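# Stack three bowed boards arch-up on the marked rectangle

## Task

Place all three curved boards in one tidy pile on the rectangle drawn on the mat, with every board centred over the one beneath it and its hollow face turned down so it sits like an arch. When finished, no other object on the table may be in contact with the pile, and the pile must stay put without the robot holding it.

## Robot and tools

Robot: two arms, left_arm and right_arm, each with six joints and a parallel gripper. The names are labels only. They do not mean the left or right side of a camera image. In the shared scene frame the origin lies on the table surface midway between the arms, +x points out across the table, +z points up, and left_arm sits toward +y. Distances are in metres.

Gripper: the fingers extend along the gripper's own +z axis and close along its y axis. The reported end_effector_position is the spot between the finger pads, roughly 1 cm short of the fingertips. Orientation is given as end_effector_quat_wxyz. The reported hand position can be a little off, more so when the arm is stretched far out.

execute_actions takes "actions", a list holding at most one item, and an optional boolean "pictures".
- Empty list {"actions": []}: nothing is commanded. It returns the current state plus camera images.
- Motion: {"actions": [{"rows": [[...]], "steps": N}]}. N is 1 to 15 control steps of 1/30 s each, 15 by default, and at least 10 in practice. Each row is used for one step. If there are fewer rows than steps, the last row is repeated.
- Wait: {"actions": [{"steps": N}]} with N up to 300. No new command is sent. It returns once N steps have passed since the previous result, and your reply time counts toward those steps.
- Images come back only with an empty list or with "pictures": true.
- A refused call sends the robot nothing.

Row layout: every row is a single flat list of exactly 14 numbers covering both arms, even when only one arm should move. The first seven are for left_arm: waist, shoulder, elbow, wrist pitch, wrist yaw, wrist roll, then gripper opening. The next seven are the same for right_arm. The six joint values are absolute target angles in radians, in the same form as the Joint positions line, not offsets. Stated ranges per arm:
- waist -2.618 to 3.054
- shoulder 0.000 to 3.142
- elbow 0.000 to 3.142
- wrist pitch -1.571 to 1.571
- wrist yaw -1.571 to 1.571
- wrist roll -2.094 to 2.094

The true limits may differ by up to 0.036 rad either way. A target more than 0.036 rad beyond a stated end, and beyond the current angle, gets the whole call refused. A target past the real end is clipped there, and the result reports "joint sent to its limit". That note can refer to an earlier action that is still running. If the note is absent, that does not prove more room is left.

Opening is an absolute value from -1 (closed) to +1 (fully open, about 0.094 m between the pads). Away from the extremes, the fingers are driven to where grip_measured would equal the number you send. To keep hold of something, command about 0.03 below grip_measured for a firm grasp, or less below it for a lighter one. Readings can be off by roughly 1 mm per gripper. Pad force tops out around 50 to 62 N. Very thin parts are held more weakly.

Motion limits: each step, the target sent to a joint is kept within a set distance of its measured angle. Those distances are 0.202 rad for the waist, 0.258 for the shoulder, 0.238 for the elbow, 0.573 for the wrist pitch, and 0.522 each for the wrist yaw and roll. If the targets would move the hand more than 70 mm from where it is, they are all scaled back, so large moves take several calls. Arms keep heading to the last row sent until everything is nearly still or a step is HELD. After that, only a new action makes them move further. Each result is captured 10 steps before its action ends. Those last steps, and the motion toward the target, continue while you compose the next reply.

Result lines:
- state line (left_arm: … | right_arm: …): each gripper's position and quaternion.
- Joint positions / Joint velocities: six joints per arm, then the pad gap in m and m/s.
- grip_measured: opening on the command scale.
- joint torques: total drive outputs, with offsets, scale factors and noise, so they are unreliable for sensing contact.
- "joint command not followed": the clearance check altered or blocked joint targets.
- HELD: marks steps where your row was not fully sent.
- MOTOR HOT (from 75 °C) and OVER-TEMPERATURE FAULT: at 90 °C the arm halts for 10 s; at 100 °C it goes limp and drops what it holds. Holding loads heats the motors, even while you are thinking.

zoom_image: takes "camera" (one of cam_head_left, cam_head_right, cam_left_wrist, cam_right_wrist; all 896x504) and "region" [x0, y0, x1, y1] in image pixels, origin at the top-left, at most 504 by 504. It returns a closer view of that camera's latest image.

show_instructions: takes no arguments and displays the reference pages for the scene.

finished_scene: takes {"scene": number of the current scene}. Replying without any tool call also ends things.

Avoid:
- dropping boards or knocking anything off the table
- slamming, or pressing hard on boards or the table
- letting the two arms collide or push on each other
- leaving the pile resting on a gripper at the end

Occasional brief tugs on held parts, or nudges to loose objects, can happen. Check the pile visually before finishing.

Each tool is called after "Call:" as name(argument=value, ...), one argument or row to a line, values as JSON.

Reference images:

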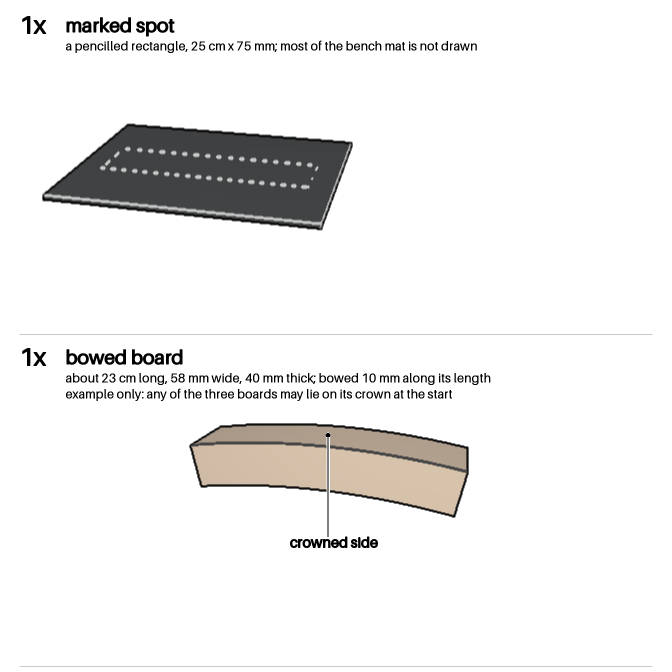

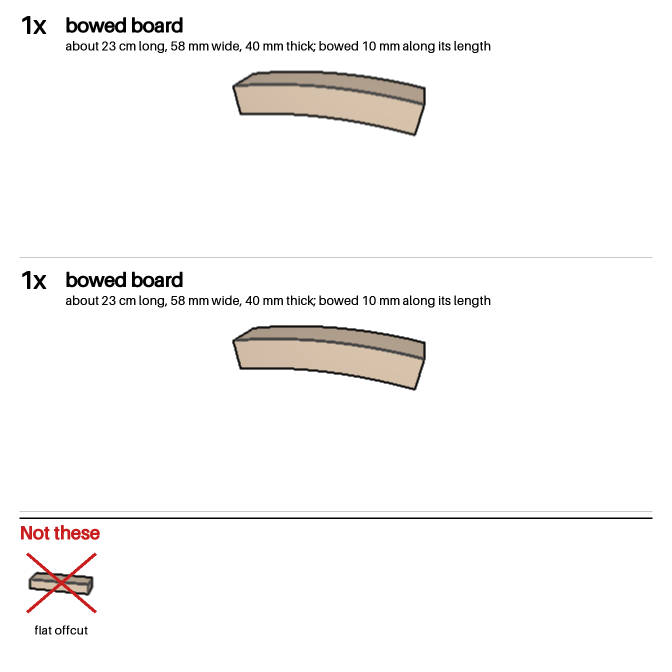

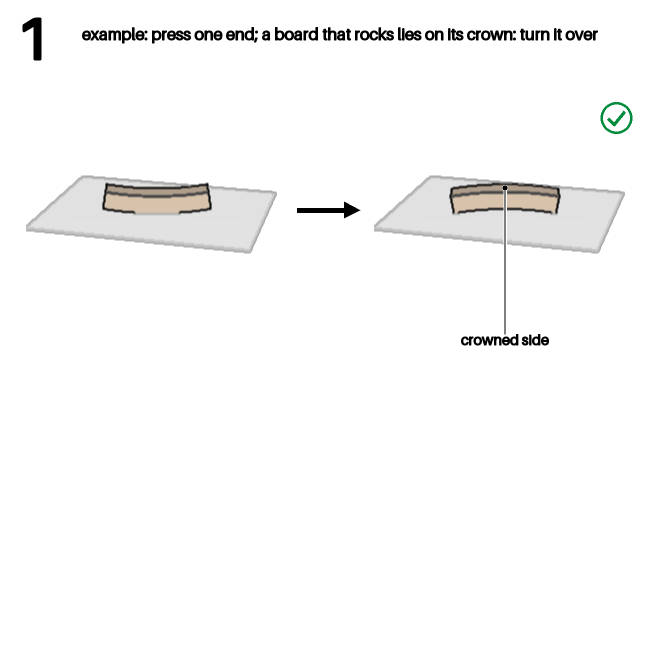

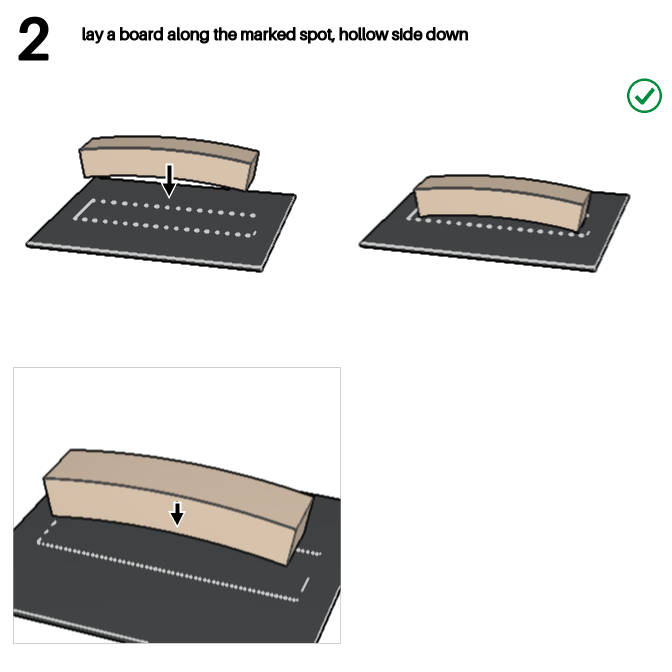

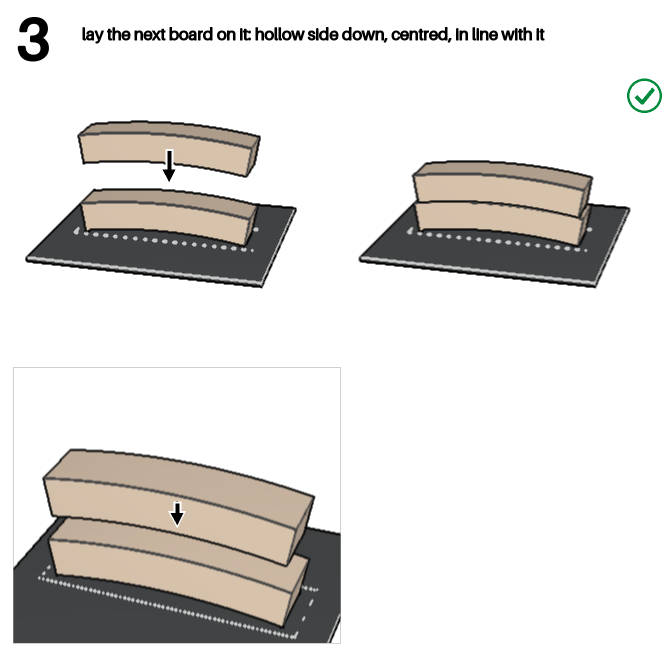

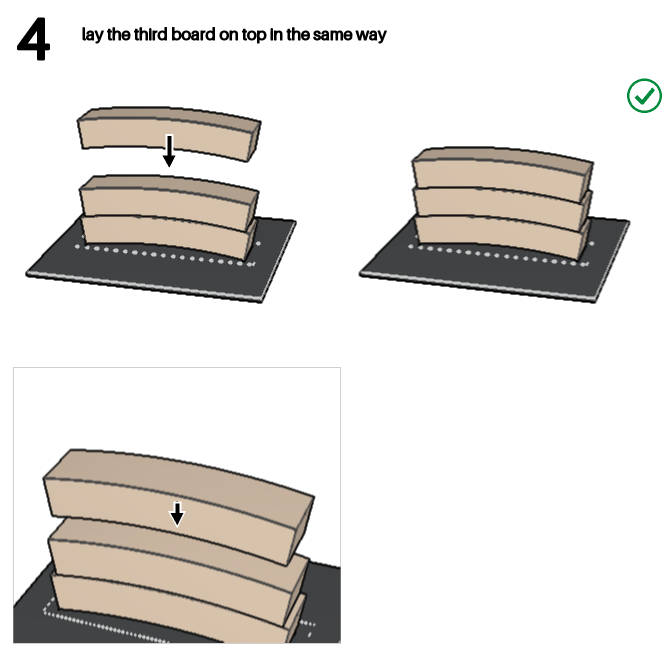

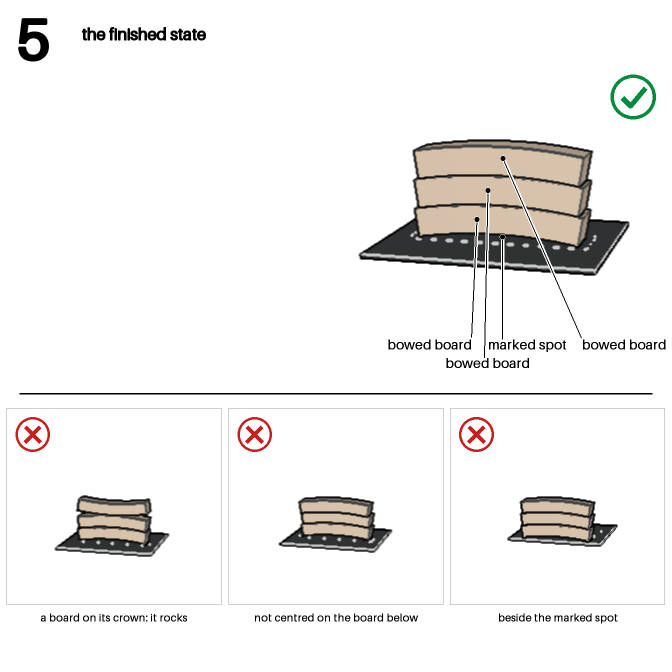

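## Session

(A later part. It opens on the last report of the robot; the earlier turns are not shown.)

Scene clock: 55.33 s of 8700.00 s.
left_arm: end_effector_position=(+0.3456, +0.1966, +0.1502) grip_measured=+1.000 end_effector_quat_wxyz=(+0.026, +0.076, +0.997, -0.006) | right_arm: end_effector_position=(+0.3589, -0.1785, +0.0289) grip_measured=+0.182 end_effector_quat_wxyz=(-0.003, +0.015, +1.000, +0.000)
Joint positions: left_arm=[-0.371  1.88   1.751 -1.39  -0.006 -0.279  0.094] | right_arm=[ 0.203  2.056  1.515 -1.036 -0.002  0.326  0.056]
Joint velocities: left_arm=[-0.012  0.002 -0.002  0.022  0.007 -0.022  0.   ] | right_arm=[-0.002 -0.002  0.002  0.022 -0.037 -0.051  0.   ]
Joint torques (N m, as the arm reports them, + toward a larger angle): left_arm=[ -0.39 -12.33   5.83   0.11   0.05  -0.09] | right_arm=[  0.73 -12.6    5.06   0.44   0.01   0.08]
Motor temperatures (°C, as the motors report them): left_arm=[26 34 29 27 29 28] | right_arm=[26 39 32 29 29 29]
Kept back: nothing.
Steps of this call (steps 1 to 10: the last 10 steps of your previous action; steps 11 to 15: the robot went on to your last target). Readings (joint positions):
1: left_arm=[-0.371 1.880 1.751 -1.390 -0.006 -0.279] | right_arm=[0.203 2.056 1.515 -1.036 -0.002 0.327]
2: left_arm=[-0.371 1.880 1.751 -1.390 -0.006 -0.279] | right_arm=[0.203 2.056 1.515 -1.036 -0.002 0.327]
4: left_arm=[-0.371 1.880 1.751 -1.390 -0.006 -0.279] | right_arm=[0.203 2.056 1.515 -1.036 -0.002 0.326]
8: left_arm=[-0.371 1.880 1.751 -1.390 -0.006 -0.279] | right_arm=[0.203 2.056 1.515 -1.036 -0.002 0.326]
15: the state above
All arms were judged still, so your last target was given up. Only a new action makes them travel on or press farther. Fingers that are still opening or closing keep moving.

Call:
execute_actions(
  actions=[
    {"rows": [[-0.376, 1.85, 1.74, -1.40, 0.0, -0.29, 1, 0.212, 2.05, 1.52, -1.03, 0.0, 0.335, 0.15],[-0.376, 1.85, 1.74, -1.40, 0.0, -0.29, 1, 0.212, 2.04, 1.54, -1.045, 0.0, 0.335, 0.145],[-0.376, 1.85, 1.74, -1.40, 0.0, -0.29, 1, 0.212, 2.03, 1.555, -1.06, 0.0, 0.335, 0.145],[-0.376, 1.85, 1.74, -1.40, 0.0, -0.29, 1, 0.212, 2.022, 1.57, -1.08, 0.0, 0.335, 0.145],[-0.376, 1.85, 1.74, -1.40, 0.0, -0.29, 1, 0.212, 2.014, 1.59, -1.105, 0.0, 0.335, 0.145],[-0.376, 1.85, 1.74, -1.40, 0.0, -0.29, 1, 0.212, 2.006, 1.615, -1.135, 0.0, 0.335, 0.145],[-0.376, 1.85, 1.74, -1.40, 0.0, -0.29, 1, 0.212, 1.999, 1.64, -1.17, 0.0, 0.335, 0.145],[-0.376, 1.85, 1.74, -1.40, 0.0, -0.29, 1, 0.212, 1.993, 1.67, -1.205, 0.0, 0.335, 0.145],[-0.376, 1.85, 1.74, -1.40, 0.0, -0.29, 1, 0.212, 1.988, 1.70, -1.24, 0.0, 0.335, 0.145],[-0.376, 1.85, 1.74, -1.40, 0.0, -0.29, 1, 0.212, 1.984, 1.73, -1.275, 0.0, 0.335, 0.145],[-0.376, 1.85, 1.74, -1.40, 0.0, -0.29, 1, 0.212, 1.982, 1.76, -1.305, 0.0, 0.335, 0.145],[-0.376, 1.85, 1.74, -1.40, 0.0, -0.29, 1, 0.212, 1.98, 1.79, -1.335, 0.0, 0.335, 0.145],[-0.376, 1.85, 1.74, -1.40, 0.0, -0.29, 1, 0.212, 1.98, 1.815, -1.36, 0.0, 0.335, 0.145],[-0.376, 1.85, 1.74, -1.40, 0.0, -0.29, 1, 0.212, 1.98, 1.83, -1.375, 0.0, 0.335, 0.145],[-0.376, 1.85, 1.74, -1.40, 0.0, -0.29, 1, 0.212, 1.98, 1.84, -1.385, 0.0, 0.335, 0.145]], "steps": 15},
  ],
)

Call:
execute_actions(
  actions=[
    {"rows": [[-0.376, 1.85, 1.74, -1.40, 0.0, -0.29, 1, 0.222, 1.978, 1.838, -1.385, 0.0, 0.325, 0.145],[-0.376, 1.85, 1.74, -1.40, 0.0, -0.29, 1, 0.237, 1.976, 1.835, -1.384, 0.0, 0.31, 0.145],[-0.376, 1.85, 1.74, -1.40, 0.0, -0.29, 1, 0.257, 1.972, 1.828, -1.382, 0.0, 0.29, 0.145],[-0.376, 1.85, 1.74, -1.40, 0.0, -0.29, 1, 0.282, 1.968, 1.82, -1.38, 0.0, 0.263, 0.145],[-0.376, 1.85, 1.74, -1.40, 0.0, -0.29, 1, 0.31, 1.963, 1.811, -1.377, 0.0, 0.233, 0.145],[-0.376, 1.85, 1.74, -1.40, 0.0, -0.29, 1, 0.34, 1.957, 1.801, -1.374, 0.0, 0.2, 0.145],[-0.376, 1.85, 1.74, -1.40, 0.0, -0.29, 1, 0.372, 1.951, 1.791, -1.371, 0.0, 0.166, 0.145],[-0.376, 1.85, 1.74, -1.40, 0.0, -0.29, 1, 0.404, 1.945, 1.781, -1.368, 0.0, 0.132, 0.145],[-0.376, 1.85, 1.74, -1.40, 0.0, -0.29, 1, 0.436, 1.939, 1.771, -1.365, 0.0, 0.098, 0.145],[-0.376, 1.85, 1.74, -1.40, 0.0, -0.29, 1, 0.468, 1.933, 1.761, -1.362, 0.0, 0.064, 0.145],[-0.376, 1.85, 1.74, -1.40, 0.0, -0.29, 1, 0.5, 1.927, 1.751, -1.359, 0.0, 0.03, 0.145],[-0.376, 1.85, 1.74, -1.40, 0.0, -0.29, 1, 0.532, 1.921, 1.741, -1.356, 0.0, -0.004, 0.145],[-0.376, 1.85, 1.74, -1.40, 0.0, -0.29, 1, 0.564, 1.915, 1.731, -1.353, 0.0, -0.038, 0.145],[-0.376, 1.85, 1.74, -1.40, 0.0, -0.29, 1, 0.596, 1.909, 1.721, -1.35, 0.0, -0.072, 0.145],[-0.376, 1.85, 1.74, -1.40, 0.0, -0.29, 1, 0.628, 1.903, 1.711, -1.347, 0.0, -0.106, 0.145]], "steps": 15},
  ],
)

Call:
execute_actions(
  actions=[
    {"rows": [[-0.376, 1.85, 1.74, -1.40, 0.0, -0.29, 1, 0.66, 1.897, 1.701, -1.343, 0.0, -0.14, 0.145],[-0.376, 1.85, 1.74, -1.40, 0.0, -0.29, 1, 0.692, 1.891, 1.691, -1.339, 0.0, -0.174, 0.145],[-0.376, 1.85, 1.74, -1.40, 0.0, -0.29, 1, 0.724, 1.885, 1.681, -1.335, 0.0, -0.208, 0.145],[-0.376, 1.85, 1.74, -1.40, 0.0, -0.29, 1, 0.756, 1.879, 1.671, -1.331, 0.0, -0.242, 0.145],[-0.376, 1.85, 1.74, -1.40, 0.0, -0.29, 1, 0.788, 1.873, 1.661, -1.327, 0.0, -0.276, 0.145],[-0.376, 1.85, 1.74, -1.40, 0.0, -0.29, 1, 0.82, 1.867, 1.651, -1.323, 0.0, -0.31, 0.145],[-0.376, 1.85, 1.74, -1.40, 0.0, -0.29, 1, 0.85, 1.862, 1.641, -1.319, 0.0, -0.342, 0.145],[-0.376, 1.85, 1.74, -1.40, 0.0, -0.29, 1, 0.878, 1.857, 1.632, -1.315, 0.0, -0.372, 0.145],[-0.376, 1.85, 1.74, -1.40, 0.0, -0.29, 1, 0.903, 1.852, 1.624, -1.311, 0.0, -0.399, 0.145],[-0.376, 1.85, 1.74, -1.40, 0.0, -0.29, 1, 0.924, 1.848, 1.617, -1.308, 0.0, -0.422, 0.145],[-0.376, 1.85, 1.74, -1.40, 0.0, -0.29, 1, 0.94, 1.845, 1.611, -1.305, 0.0, -0.44, 0.145],[-0.376, 1.85, 1.74, -1.40, 0.0, -0.29, 1, 0.952, 1.843, 1.606, -1.303, 0.0, -0.452, 0.145],[-0.376, 1.85, 1.74, -1.40, 0.0, -0.29, 1, 0.96, 1.842, 1.602, -1.302, 0.0, -0.46, 0.145],[-0.376, 1.85, 1.74, -1.40, 0.0, -0.29, 1, 0.962, 1.842, 1.6, -1.302, 0.0, -0.462, 0.145]], "steps": 15},
  ],
)

Call:
execute_actions(
  actions=[
    {"steps": 20},
  ],
  pictures=true,
)

Scene clock: 58.73 s of 8700.00 s.
left_arm: end_effector_position=(+0.3456, +0.1966, +0.1502) grip_measured=+1.000 end_effector_quat_wxyz=(+0.026, +0.076, +0.997, -0.006) | right_arm: end_effector_position=(+0.3592, -0.1783, +0.0313) grip_measured=+0.182 end_effector_quat_wxyz=(-0.004, +0.015, +1.000, -0.000)
Joint positions: left_arm=[-0.371  1.88   1.751 -1.39  -0.006 -0.279  0.094] | right_arm=[ 0.203  2.056  1.525 -1.047 -0.002  0.326  0.056]
Joint velocities: left_arm=[ 0.007  0.007 -0.012  0.007 -0.066 -0.022  0.   ] | right_arm=[-0.007 -0.002  0.222 -0.315 -0.11  -0.022 -0.001]
Joint torques (N m, as the arm reports them, + toward a larger angle): left_arm=[ -0.33 -12.3    5.88   0.1    0.09  -0.12] | right_arm=[  0.67 -16.68  10.55   0.16   0.     0.06]
Motor temperatures (°C, as the motors report them): left_arm=[26 34 29 27 29 28] | right_arm=[26 39 32 29 29 29]
Steps of this call (steps 1 to 90: nothing new was sent; then 0.23 s passed at rest; steps 91 to 95: the first 5 steps of this action). Readings (joint positions):
91: left_arm=[-0.371 1.880 1.751 -1.390 -0.006 -0.279] | right_arm=[0.203 2.056 1.515 -1.036 -0.002 0.326]
92: left_arm=[-0.371 1.880 1.751 -1.390 -0.006 -0.279] | right_arm=[0.203 2.056 1.515 -1.036 -0.002 0.326]
94: left_arm=[-0.371 1.880 1.751 -1.390 -0.006 -0.279] | right_arm=[0.203 2.056 1.519 -1.039 -0.002 0.326]
95: the state above

Scene clock: 59.23 s of 8700.00 s.
left_arm: end_effector_position=(+0.3456, +0.1966, +0.1502) grip_measured=+1.000 end_effector_quat_wxyz=(+0.026, +0.076, +0.997, -0.006) | right_arm: end_effector_position=(+0.3644, -0.1649, +0.1252) grip_measured=+0.182 end_effector_quat_wxyz=(+0.026, -0.014, +1.000, +0.004)
Joint positions: left_arm=[-0.371  1.88   1.751 -1.39  -0.006 -0.279  0.094] | right_arm=[ 0.237  1.99   1.804 -1.333  0.009  0.302  0.056]
Joint velocities: left_arm=[ 0.007  0.012 -0.007  0.007  0.051  0.037  0.   ] | right_arm=[ 0.486 -0.032 -0.002 -0.374  0.066 -0.374  0.   ]
Joint torques (N m, as the arm reports them, + toward a larger angle): left_arm=[ -0.52 -12.36   5.84   0.09   0.08  -0.1 ] | right_arm=[  3.14 -14.77   7.14   0.39  -0.24  -0.15]
Motor temperatures (°C, as the motors report them): left_arm=[26 35 29 27 29 28] | right_arm=[26 39 32 29 29 29]
Steps of this call (steps 1 to 10: the last 10 steps of your previous action; steps 11 to 15: the first 5 steps of this action). Readings (joint positions):
11: left_arm=[-0.371 1.880 1.751 -1.390 -0.006 -0.279] | right_arm=[0.203 2.016 1.791 -1.294 -0.002 0.327]
12: left_arm=[-0.371 1.880 1.751 -1.390 -0.006 -0.279] | right_arm=[0.206 2.007 1.801 -1.304 -0.001 0.326]
14: left_arm=[-0.371 1.880 1.751 -1.390 -0.006 -0.279] | right_arm=[0.221 1.992 1.804 -1.323 0.005 0.315]
15: the state above

Scene clock: 59.73 s of 8700.00 s.
left_arm: end_effector_position=(+0.3456, +0.1966, +0.1502) grip_measured=+1.000 end_effector_quat_wxyz=(+0.026, +0.076, +0.997, -0.006) | right_arm: end_effector_position=(+0.2380, -0.0276, +0.1160) grip_measured=+0.181 end_effector_quat_wxyz=(-0.010, -0.457, +0.890, -0.005)
Joint positions: left_arm=[-0.371  1.88   1.751 -1.39  -0.006 -0.279  0.094] | right_arm=[ 0.728  1.931  1.685 -1.347  0.002 -0.127  0.055]
Joint velocities: left_arm=[-0.012 -0.012  0.002 -0.051  0.007  0.007  0.   ] | right_arm=[ 0.862 -0.217 -0.286  0.007  0.022 -1.018 -0.001]
Joint torques (N m, as the arm reports them, + toward a larger angle): left_arm=[ -0.4  -12.35   5.93   0.1    0.05  -0.12] | right_arm=[  0.58 -15.78   5.87   0.35  -0.07  -0.07]
Motor temperatures (°C, as the motors report them): left_arm=[26 35 29 27 29 28] | right_arm=[26 39 32 29 29 29]
Steps of this call (steps 1 to 10: the last 10 steps of your previous action; steps 11 to 15: the first 5 steps of this action). Readings (joint positions):
11: left_arm=[-0.371 1.880 1.751 -1.390 -0.006 -0.279] | right_arm=[0.606 1.958 1.725 -1.350 0.003 0.005]
12: left_arm=[-0.371 1.880 1.751 -1.390 -0.006 -0.279] | right_arm=[0.637 1.952 1.715 -1.350 0.003 -0.028]
14: left_arm=[-0.371 1.880 1.751 -1.390 -0.006 -0.279] | right_arm=[0.698 1.938 1.695 -1.348 0.002 -0.094]
15: the state above

Scene clock: 60.40 s of 8700.00 s.
left_arm: end_effector_position=(+0.3456, +0.1966, +0.1502) grip_measured=+1.000 end_effector_quat_wxyz=(+0.026, +0.076, +0.997, -0.006) | right_arm: end_effector_position=(+0.1618, +0.0119, +0.1122) grip_measured=+0.181 end_effector_quat_wxyz=(-0.012, -0.685, +0.728, -0.004)
Joint positions: left_arm=[-0.371  1.88   1.751 -1.39  -0.006 -0.279  0.094] | right_arm=[ 0.969  1.884  1.607 -1.321  0.001 -0.448  0.055]
Joint velocities: left_arm=[-0.017 -0.027  0.002  0.081  0.066 -0.051  0.   ] | right_arm=[-0.007 -0.002  0.012 -0.007 -0.037  0.022 -0.001]
Joint torques (N m, as the arm reports them, + toward a larger angle): left_arm=[ -0.46 -12.32   5.93   0.11   0.07  -0.09] | right_arm=[ -0.46 -15.06   5.81   0.4   -0.02  -0.1 ]
Motor temperatures (°C, as the motors report them): left_arm=[26 35 29 27 29 28] | right_arm=[26 39 32 29 29 29]
Kept back: nothing.
Steps of this call (steps 1 to 10: the last 10 steps of your previous action; steps 11 to 20: the robot went on to your last target). Readings (joint positions):
1: left_arm=[-0.371 1.880 1.751 -1.390 -0.006 -0.279] | right_arm=[0.759 1.923 1.676 -1.345 0.002 -0.160]
2: left_arm=[-0.371 1.880 1.751 -1.390 -0.006 -0.279] | right_arm=[0.789 1.916 1.666 -1.343 0.003 -0.194]
4: left_arm=[-0.371 1.880 1.751 -1.390 -0.006 -0.279] | right_arm=[0.850 1.904 1.648 -1.337 0.003 -0.258]
8: left_arm=[-0.371 1.880 1.751 -1.390 -0.006 -0.279] | right_arm=[0.945 1.887 1.620 -1.328 -0.002 -0.365]
20: the state above

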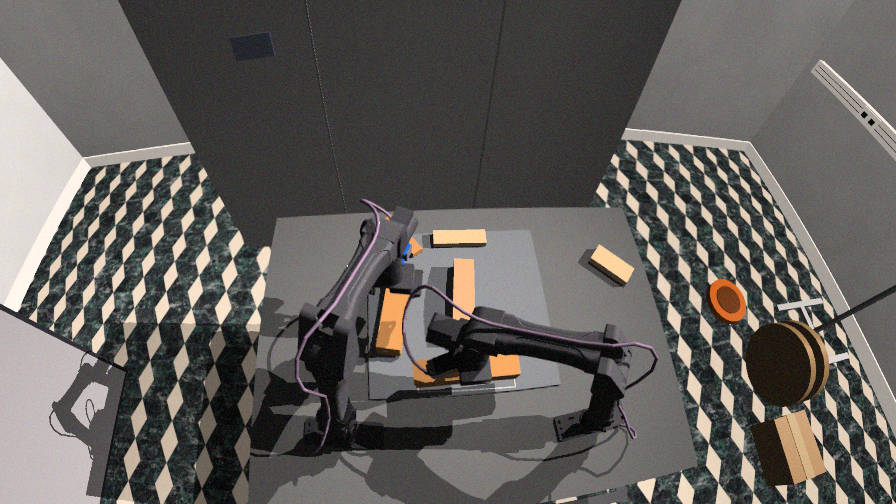

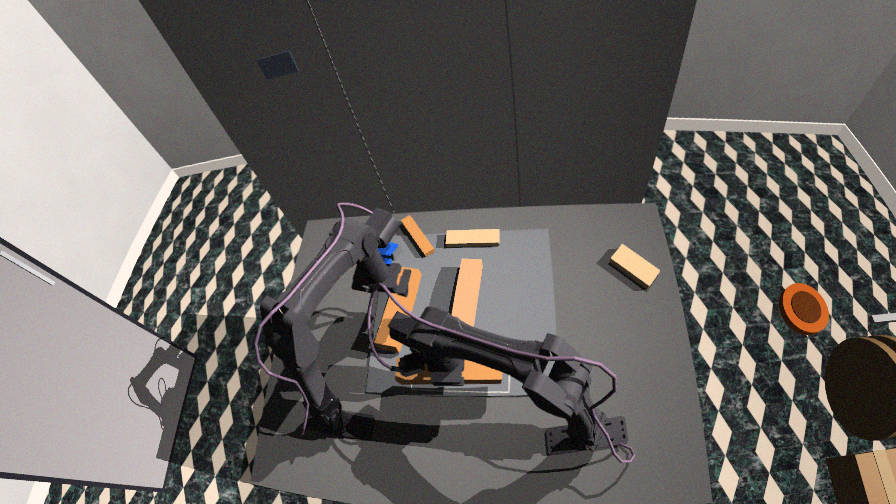

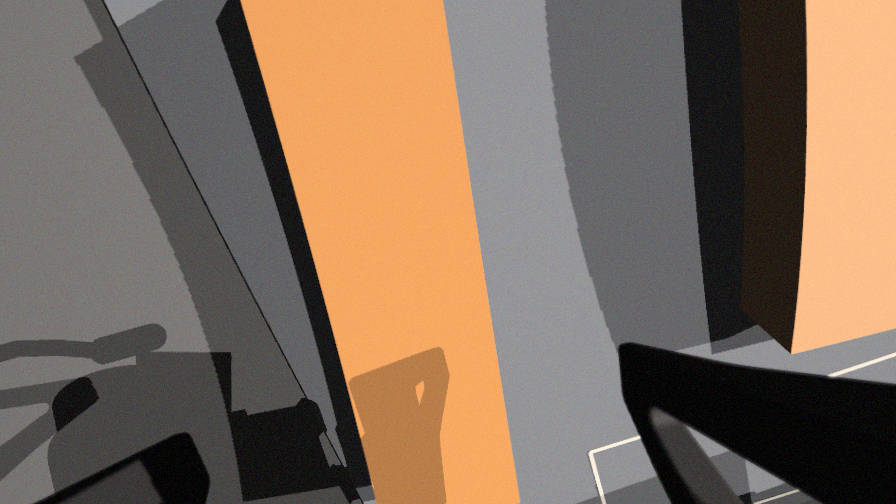

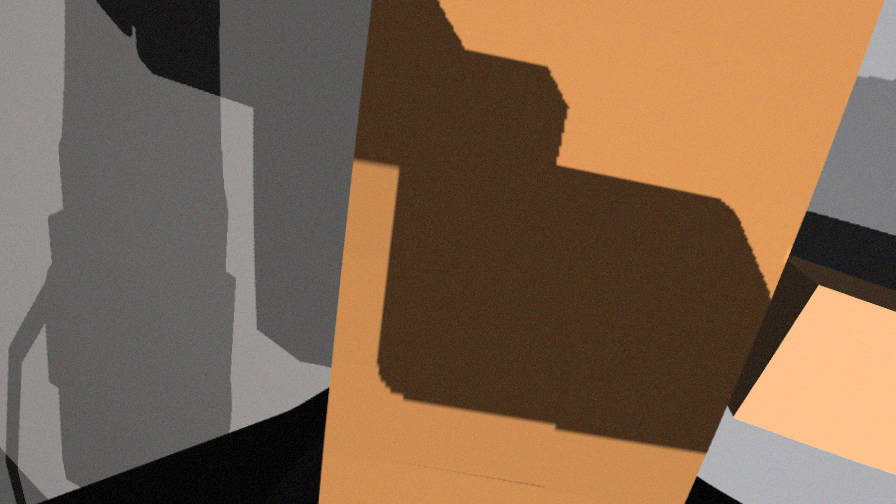

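Call:
execute_actions(
  actions=[
    {"rows": [[-0.376, 1.85, 1.74, -1.40, 0.0, -0.29, 1, 0.955, 1.86, 1.59, -1.29, 0.0, -0.462, 0.145],[-0.376, 1.85, 1.74, -1.40, 0.0, -0.29, 1, 0.95, 1.87, 1.58, -1.275, 0.0, -0.462, 0.145],[-0.376, 1.85, 1.74, -1.40, 0.0, -0.29, 1, 0.947, 1.875, 1.565, -1.255, 0.0, -0.462, 0.145],[-0.376, 1.85, 1.74, -1.40, 0.0, -0.29, 1, 0.947, 1.878, 1.547, -1.232, 0.0, -0.462, 0.145],[-0.376, 1.85, 1.74, -1.40, 0.0, -0.29, 1, 0.947, 1.88, 1.527, -1.207, 0.0, -0.462, 0.145],[-0.376, 1.85, 1.74, -1.40, 0.0, -0.29, 1, 0.947, 1.883, 1.506, -1.18, 0.0, -0.462, 0.145],[-0.376, 1.85, 1.74, -1.40, 0.0, -0.29, 1, 0.947, 1.886, 1.485, -1.155, 0.0, -0.462, 0.145],[-0.376, 1.85, 1.74, -1.40, 0.0, -0.29, 1, 0.947, 1.889, 1.464, -1.13, 0.0, -0.462, 0.145],[-0.376, 1.85, 1.74, -1.40, 0.0, -0.29, 1, 0.947, 1.892, 1.443, -1.105, 0.0, -0.462, 0.145],[-0.376, 1.85, 1.74, -1.40, 0.0, -0.29, 1, 0.947, 1.895, 1.423, -1.08, 0.0, -0.462, 0.145],[-0.376, 1.85, 1.74, -1.40, 0.0, -0.29, 1, 0.947, 1.898, 1.404, -1.058, 0.0, -0.462, 0.145],[-0.376, 1.85, 1.74, -1.40, 0.0, -0.29, 1, 0.947, 1.901, 1.388, -1.04, 0.0, -0.462, 0.145],[-0.376, 1.85, 1.74, -1.40, 0.0, -0.29, 1, 0.947, 1.903, 1.375, -1.026, 0.0, -0.462, 0.145],[-0.376, 1.85, 1.74, -1.40, 0.0, -0.29, 1, 0.947, 1.905, 1.366, -1.017, 0.0, -0.462, 0.145],[-0.376, 1.85, 1.74, -1.40, 0.0, -0.29, 1, 0.947, 1.905, 1.362, -1.013, 0.0, -0.462, 0.145]], "steps": 15},
  ],
)

Call:
execute_actions(
  actions=[
    {"steps": 25},
  ],
  pictures=true,
)

Call:
zoom_image(
  camera="cam_head_left",
  region=[400, 335, 540, 405],
)

Call:
zoom_image(
  camera="cam_head_right",
  region=[390, 335, 530, 405],
)

Scene clock: 62.17 s of 8700.00 s.
left_arm: end_effector_position=(+0.3456, +0.1966, +0.1502) grip_measured=+1.000 end_effector_quat_wxyz=(+0.026, +0.076, +0.997, -0.006) | right_arm: end_effector_position=(+0.1644, +0.0118, +0.1033) grip_measured=+0.181 end_effector_quat_wxyz=(-0.009, -0.685, +0.729, -0.004)
Joint positions: left_arm=[-0.371  1.88   1.751 -1.39  -0.006 -0.279  0.094] | right_arm=[ 0.962  1.884  1.572 -1.279  0.002 -0.454  0.055]
Joint velocities: left_arm=[-0.017 -0.017  0.007  0.022  0.007 -0.051  0.   ] | right_arm=[-0.095  0.012 -0.496  0.432  0.037 -0.037 -0.   ]
Joint torques (N m, as the arm reports them, + toward a larger angle): left_arm=[ -0.49 -12.32   5.9    0.1    0.03  -0.1 ] | right_arm=[ -0.79 -11.55   5.17   0.2   -0.02  -0.09]
Motor temperatures (°C, as the motors report them): left_arm=[26 35 29 27 29 28] | right_arm=[26 40 32 29 29 29]
Steps of this call (steps 1 to 30: the robot went on to your last target; steps 31 to 48: nothing new was sent; steps 49 to 53: the first 5 steps of this action). Readings (joint positions):
49: left_arm=[-0.371 1.880 1.751 -1.390 -0.006 -0.279] | right_arm=[0.969 1.884 1.607 -1.319 0.002 -0.453]
50: left_arm=[-0.371 1.880 1.751 -1.390 -0.006 -0.279] | right_arm=[0.968 1.884 1.604 -1.315 0.002 -0.453]
52: left_arm=[-0.371 1.880 1.751 -1.390 -0.006 -0.279] | right_arm=[0.964 1.884 1.588 -1.294 0.002 -0.454]
53: the state above

Scene clock: 63.00 s of 8700.00 s.
left_arm: end_effector_position=(+0.3456, +0.1966, +0.1502) grip_measured=+1.000 end_effector_quat_wxyz=(+0.026, +0.076, +0.997, -0.006) | right_arm: end_effector_position=(+0.1651, +0.0081, +0.0389) grip_measured=+0.181 end_effector_quat_wxyz=(-0.009, -0.683, +0.731, -0.005)
Joint positions: left_arm=[-0.371  1.88   1.751 -1.39  -0.006 -0.279  0.094] | right_arm=[ 0.956  1.922  1.362 -1.032  0.004 -0.454  0.055]
Joint velocities: left_arm=[-0.007 -0.002 -0.002  0.051  0.022 -0.022  0.   ] | right_arm=[-0.002  0.002  0.002  0.007 -0.051 -0.022  0.001]
Joint torques (N m, as the arm reports them, + toward a larger angle): left_arm=[ -0.46 -12.19   5.83   0.11   0.05  -0.11] | right_arm=[ -0.61 -12.9    6.11   0.42  -0.03  -0.1 ]
Motor temperatures (°C, as the motors report them): left_arm=[26 35 29 27 29 28] | right_arm=[26 39 32 29 29 29]
Kept back: nothing.
Steps of this call (steps 1 to 10: the last 10 steps of your previous action; steps 11 to 25: the robot went on to your last target). Readings (joint positions):
1: left_arm=[-0.371 1.880 1.751 -1.390 -0.006 -0.279] | right_arm=[0.960 1.884 1.554 -1.261 0.002 -0.454]
2: left_arm=[-0.371 1.880 1.751 -1.390 -0.006 -0.279] | right_arm=[0.958 1.884 1.533 -1.243 0.003 -0.454]
4: left_arm=[-0.371 1.880 1.751 -1.390 -0.006 -0.279] | right_arm=[0.956 1.885 1.488 -1.205 0.003 -0.454]
8: left_arm=[-0.371 1.880 1.751 -1.390 -0.006 -0.279] | right_arm=[0.956 1.900 1.409 -1.125 0.004 -0.454]
25: the state above

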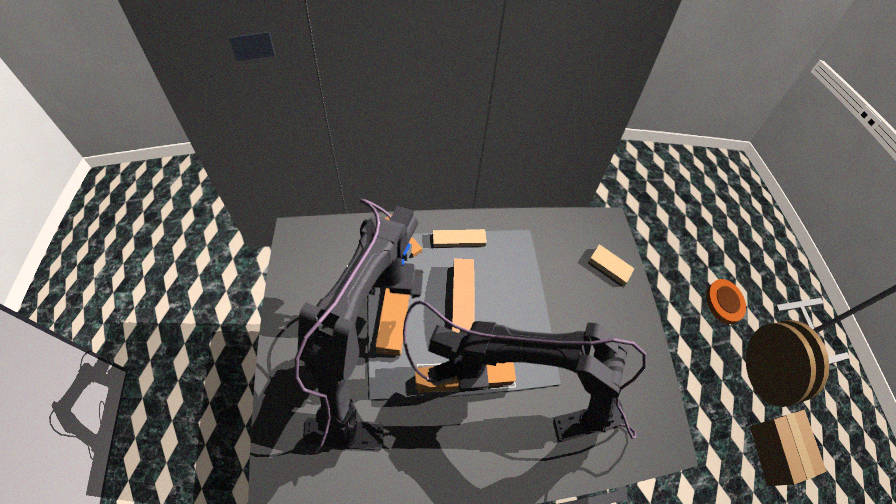

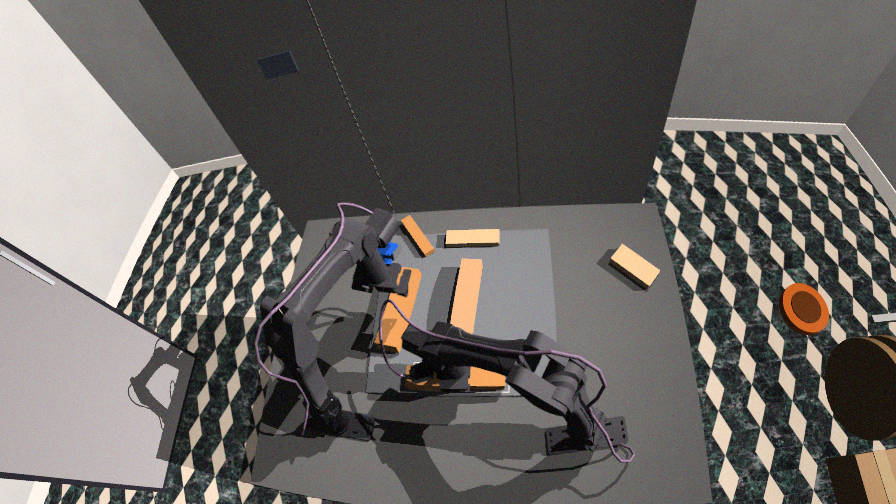

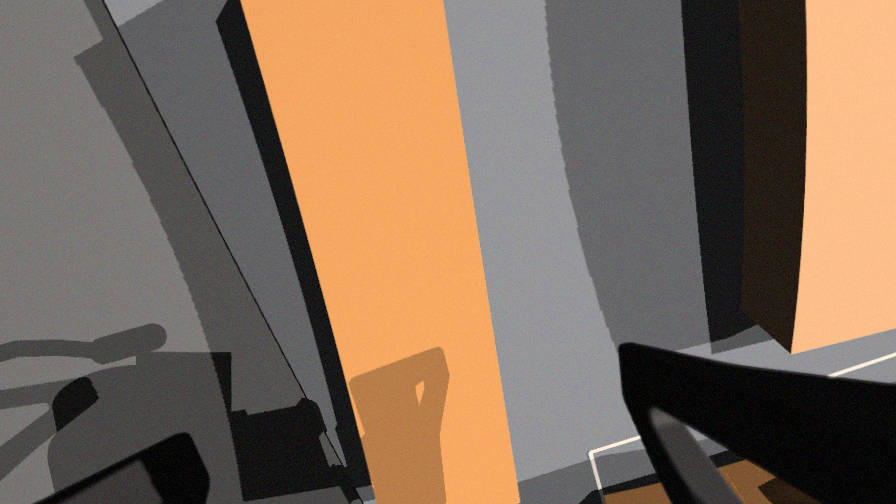

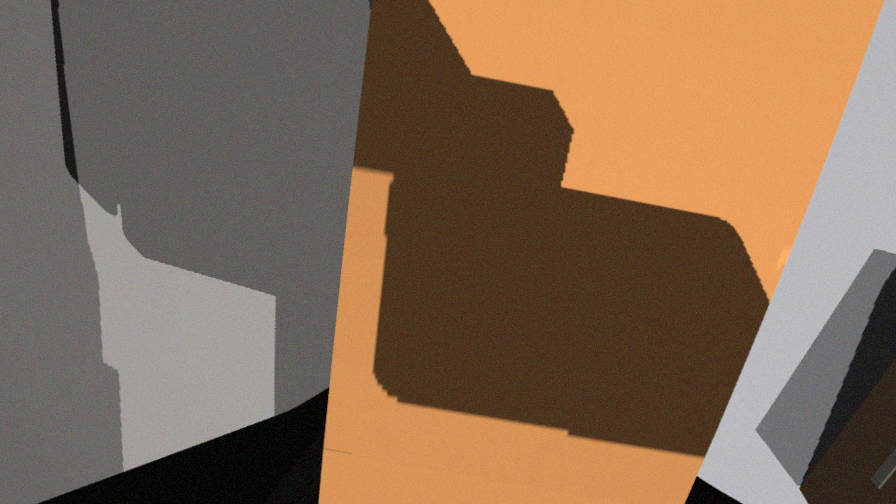

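Region (400, 335, 540, 405) of cam_head_left's 896x504 image, scaled by 3.600, with more detail than that image has.

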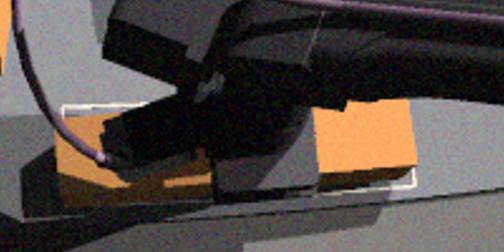

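Region (390, 335, 530, 405) of cam_head_right's 896x504 image, scaled by 3.600, with more detail than that image has.

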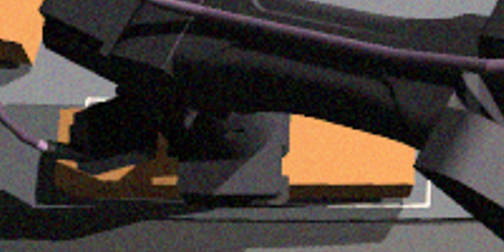

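Call:
execute_actions(
  actions=[
    {"rows": [[-0.40, 1.88, 1.78, -1.41, 0.0, -0.33, 0.8, 0.94, 1.905, 1.362, -1.008, 0.0, -0.45, 0.145],[-0.43, 1.905, 1.81, -1.42, 0.0, -0.37, 0.6, 0.933, 1.905, 1.362, -1.004, 0.0, -0.445, 0.145],[-0.46, 1.93, 1.84, -1.43, 0.0, -0.42, 0.4, 0.927, 1.905, 1.362, -1.0, 0.0, -0.44, 0.145],[-0.495, 1.955, 1.875, -1.445, 0.0, -0.47, 0.2, 0.922, 1.905, 1.362, -0.998, 0.0, -0.439, 0.145],[-0.53, 1.98, 1.91, -1.46, 0.0, -0.52, 0.0, 0.917, 1.905, 1.362, -0.998, 0.0, -0.439, 0.145],[-0.565, 2.005, 1.945, -1.475, 0.0, -0.57, -0.2, 0.917, 1.905, 1.362, -0.998, 0.0, -0.439, 0.145],[-0.60, 2.03, 1.98, -1.49, 0.0, -0.62, -0.4, 0.917, 1.905, 1.362, -0.998, 0.0, -0.439, 0.145],[-0.63, 2.055, 2.015, -1.505, 0.0, -0.67, -0.6, 0.917, 1.905, 1.362, -0.998, 0.0, -0.439, 0.145],[-0.66, 2.075, 2.045, -1.52, 0.0, -0.71, -0.8, 0.917, 1.905, 1.362, -0.998, 0.0, -0.439, 0.145],[-0.685, 2.09, 2.07, -1.535, 0.0, -0.745, -1, 0.917, 1.905, 1.362, -0.998, 0.0, -0.439, 0.145],[-0.70, 2.1, 2.087, -1.547, 0.0, -0.77, -1, 0.917, 1.905, 1.362, -0.998, 0.0, -0.439, 0.145],[-0.71, 2.105, 2.096, -1.555, 0.0, -0.78, -1, 0.917, 1.905, 1.362, -0.998, 0.0, -0.439, 0.145]], "steps": 15},
  ],
)

Call:
execute_actions(
  actions=[
    {"steps": 25},
  ],
  pictures=true,
)

Scene clock: 67.37 s of 8700.00 s.
left_arm: end_effector_position=(+0.3426, +0.1718, +0.1515) grip_measured=+0.110 end_effector_quat_wxyz=(+0.019, +0.061, +0.998, -0.004) | right_arm: end_effector_position=(+0.1723, +0.0117, +0.0363) grip_measured=+0.181 end_effector_quat_wxyz=(+0.001, -0.677, +0.736, -0.001)
Joint positions: left_arm=[-0.437  1.931  1.826 -1.428 -0.01  -0.376  0.052] | right_arm=[ 0.943  1.93   1.362 -1.002  0.002 -0.451  0.055]
Joint velocities: left_arm=[-0.838  0.667  0.965 -0.271 -0.007 -0.886 -0.218] | right_arm=[-0.173  0.007 -0.012 -0.022 -0.051  0.139  0.   ]
Joint torques (N m, as the arm reports them, + toward a larger angle): left_arm=[-3.47 -9.39  8.77  0.29  0.09 -0.09] | right_arm=[ -1.11 -13.8    6.15   0.3   -0.03   0.09]
Motor temperatures (°C, as the motors report them): left_arm=[26 35 29 27 29 28] | right_arm=[26 40 32 29 29 29]
Steps of this call (steps 1 to 30: the robot went on to your last target; steps 31 to 100: nothing new was sent; then 0.87 s passed at rest; steps 101 to 105: the first 5 steps of this action). Readings (joint positions):
101: left_arm=[-0.373 1.880 1.751 -1.390 -0.006 -0.285] | right_arm=[0.955 1.930 1.362 -1.002 0.002 -0.454]
102: left_arm=[-0.378 1.883 1.756 -1.397 -0.007 -0.299] | right_arm=[0.954 1.930 1.362 -1.002 0.002 -0.454]
104: left_arm=[-0.410 1.909 1.795 -1.419 -0.009 -0.345] | right_arm=[0.948 1.930 1.362 -1.002 0.002 -0.452]
105: the state above

Scene clock: 68.20 s of 8700.00 s.
left_arm: end_effector_position=(+0.2977, +0.0669, +0.1414) grip_measured=-0.997 end_effector_quat_wxyz=(-0.013, +0.006, +1.000, +0.008) | right_arm: end_effector_position=(+0.1788, +0.0078, +0.0363) grip_measured=+0.181 end_effector_quat_wxyz=(+0.002, -0.668, +0.744, -0.003)
Joint positions: left_arm=[-0.718  2.12   2.063 -1.542  0.007 -0.767  0.   ] | right_arm=[ 0.923  1.93   1.362 -1.002  0.006 -0.447  0.055]
Joint velocities: left_arm=[-0.017 -0.002 -0.002  0.022 -0.022  0.051 -0.   ] | right_arm=[-0.007  0.017  0.017 -0.022 -0.037 -0.022 -0.   ]
Joint torques (N m, as the arm reports them, + toward a larger angle): left_arm=[  0.54 -12.82   9.14  -0.06  -0.04  -0.13] | right_arm=[ -0.43 -13.76   6.16   0.32  -0.06   0.07]
Motor temperatures (°C, as the motors report them): left_arm=[26 35 29 27 29 28] | right_arm=[26 40 32 29 29 29]
Kept back: nothing.
Steps of this call (steps 1 to 10: the last 10 steps of your previous action; steps 11 to 25: the robot went on to your last target). Readings (joint positions):
1: left_arm=[-0.470 1.955 1.860 -1.436 -0.010 -0.410] | right_arm=[0.937 1.930 1.362 -1.002 0.002 -0.451]
2: left_arm=[-0.507 1.982 1.895 -1.442 -0.010 -0.448] | right_arm=[0.932 1.930 1.362 -1.002 0.003 -0.450]
4: left_arm=[-0.585 2.037 1.964 -1.456 -0.009 -0.529] | right_arm=[0.925 1.930 1.362 -1.002 0.005 -0.448]
8: left_arm=[-0.708 2.112 2.048 -1.485 0.000 -0.663] | right_arm=[0.923 1.930 1.362 -1.002 0.006 -0.448]
25: the state above

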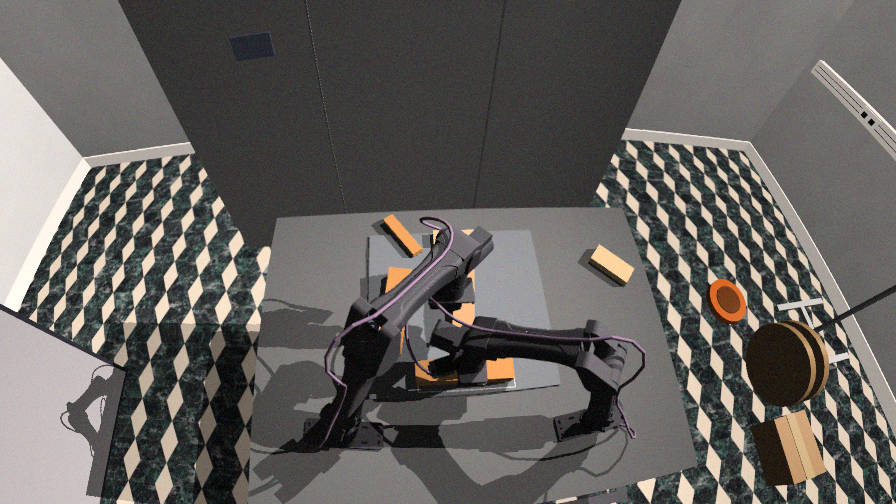

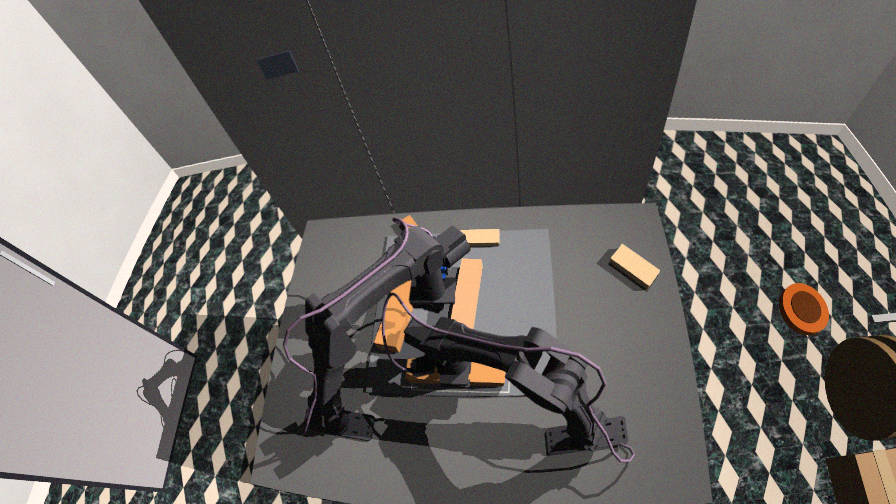

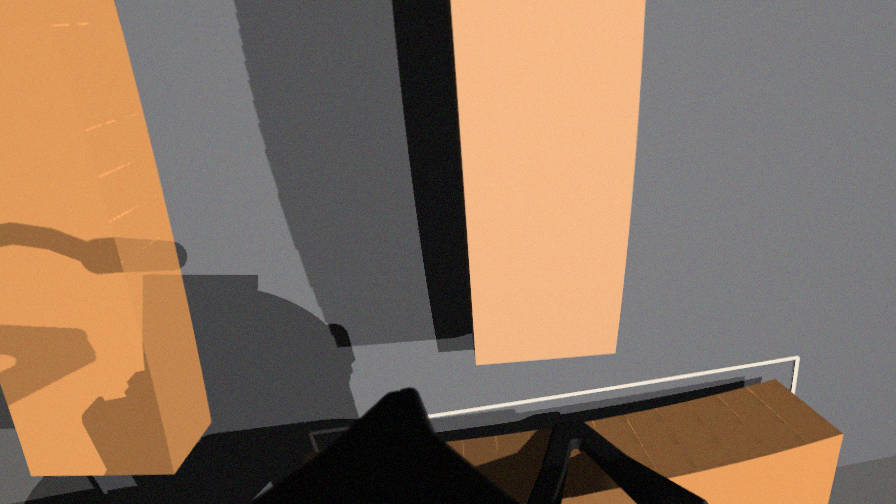

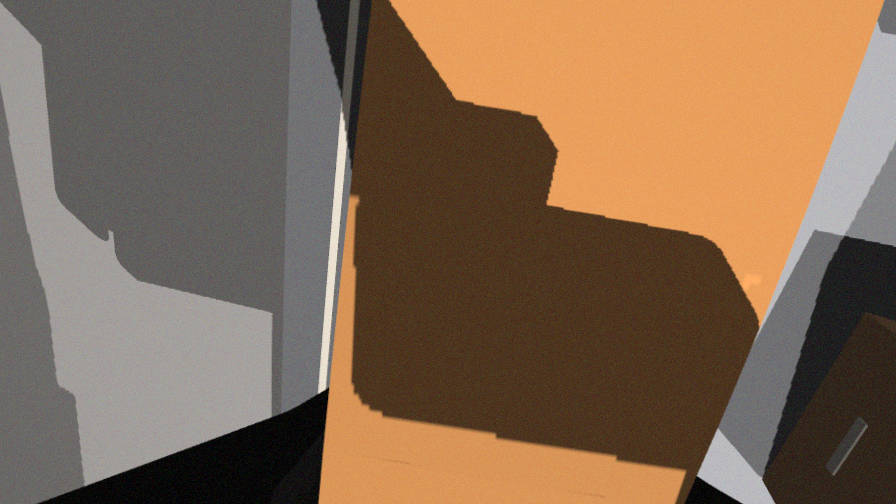

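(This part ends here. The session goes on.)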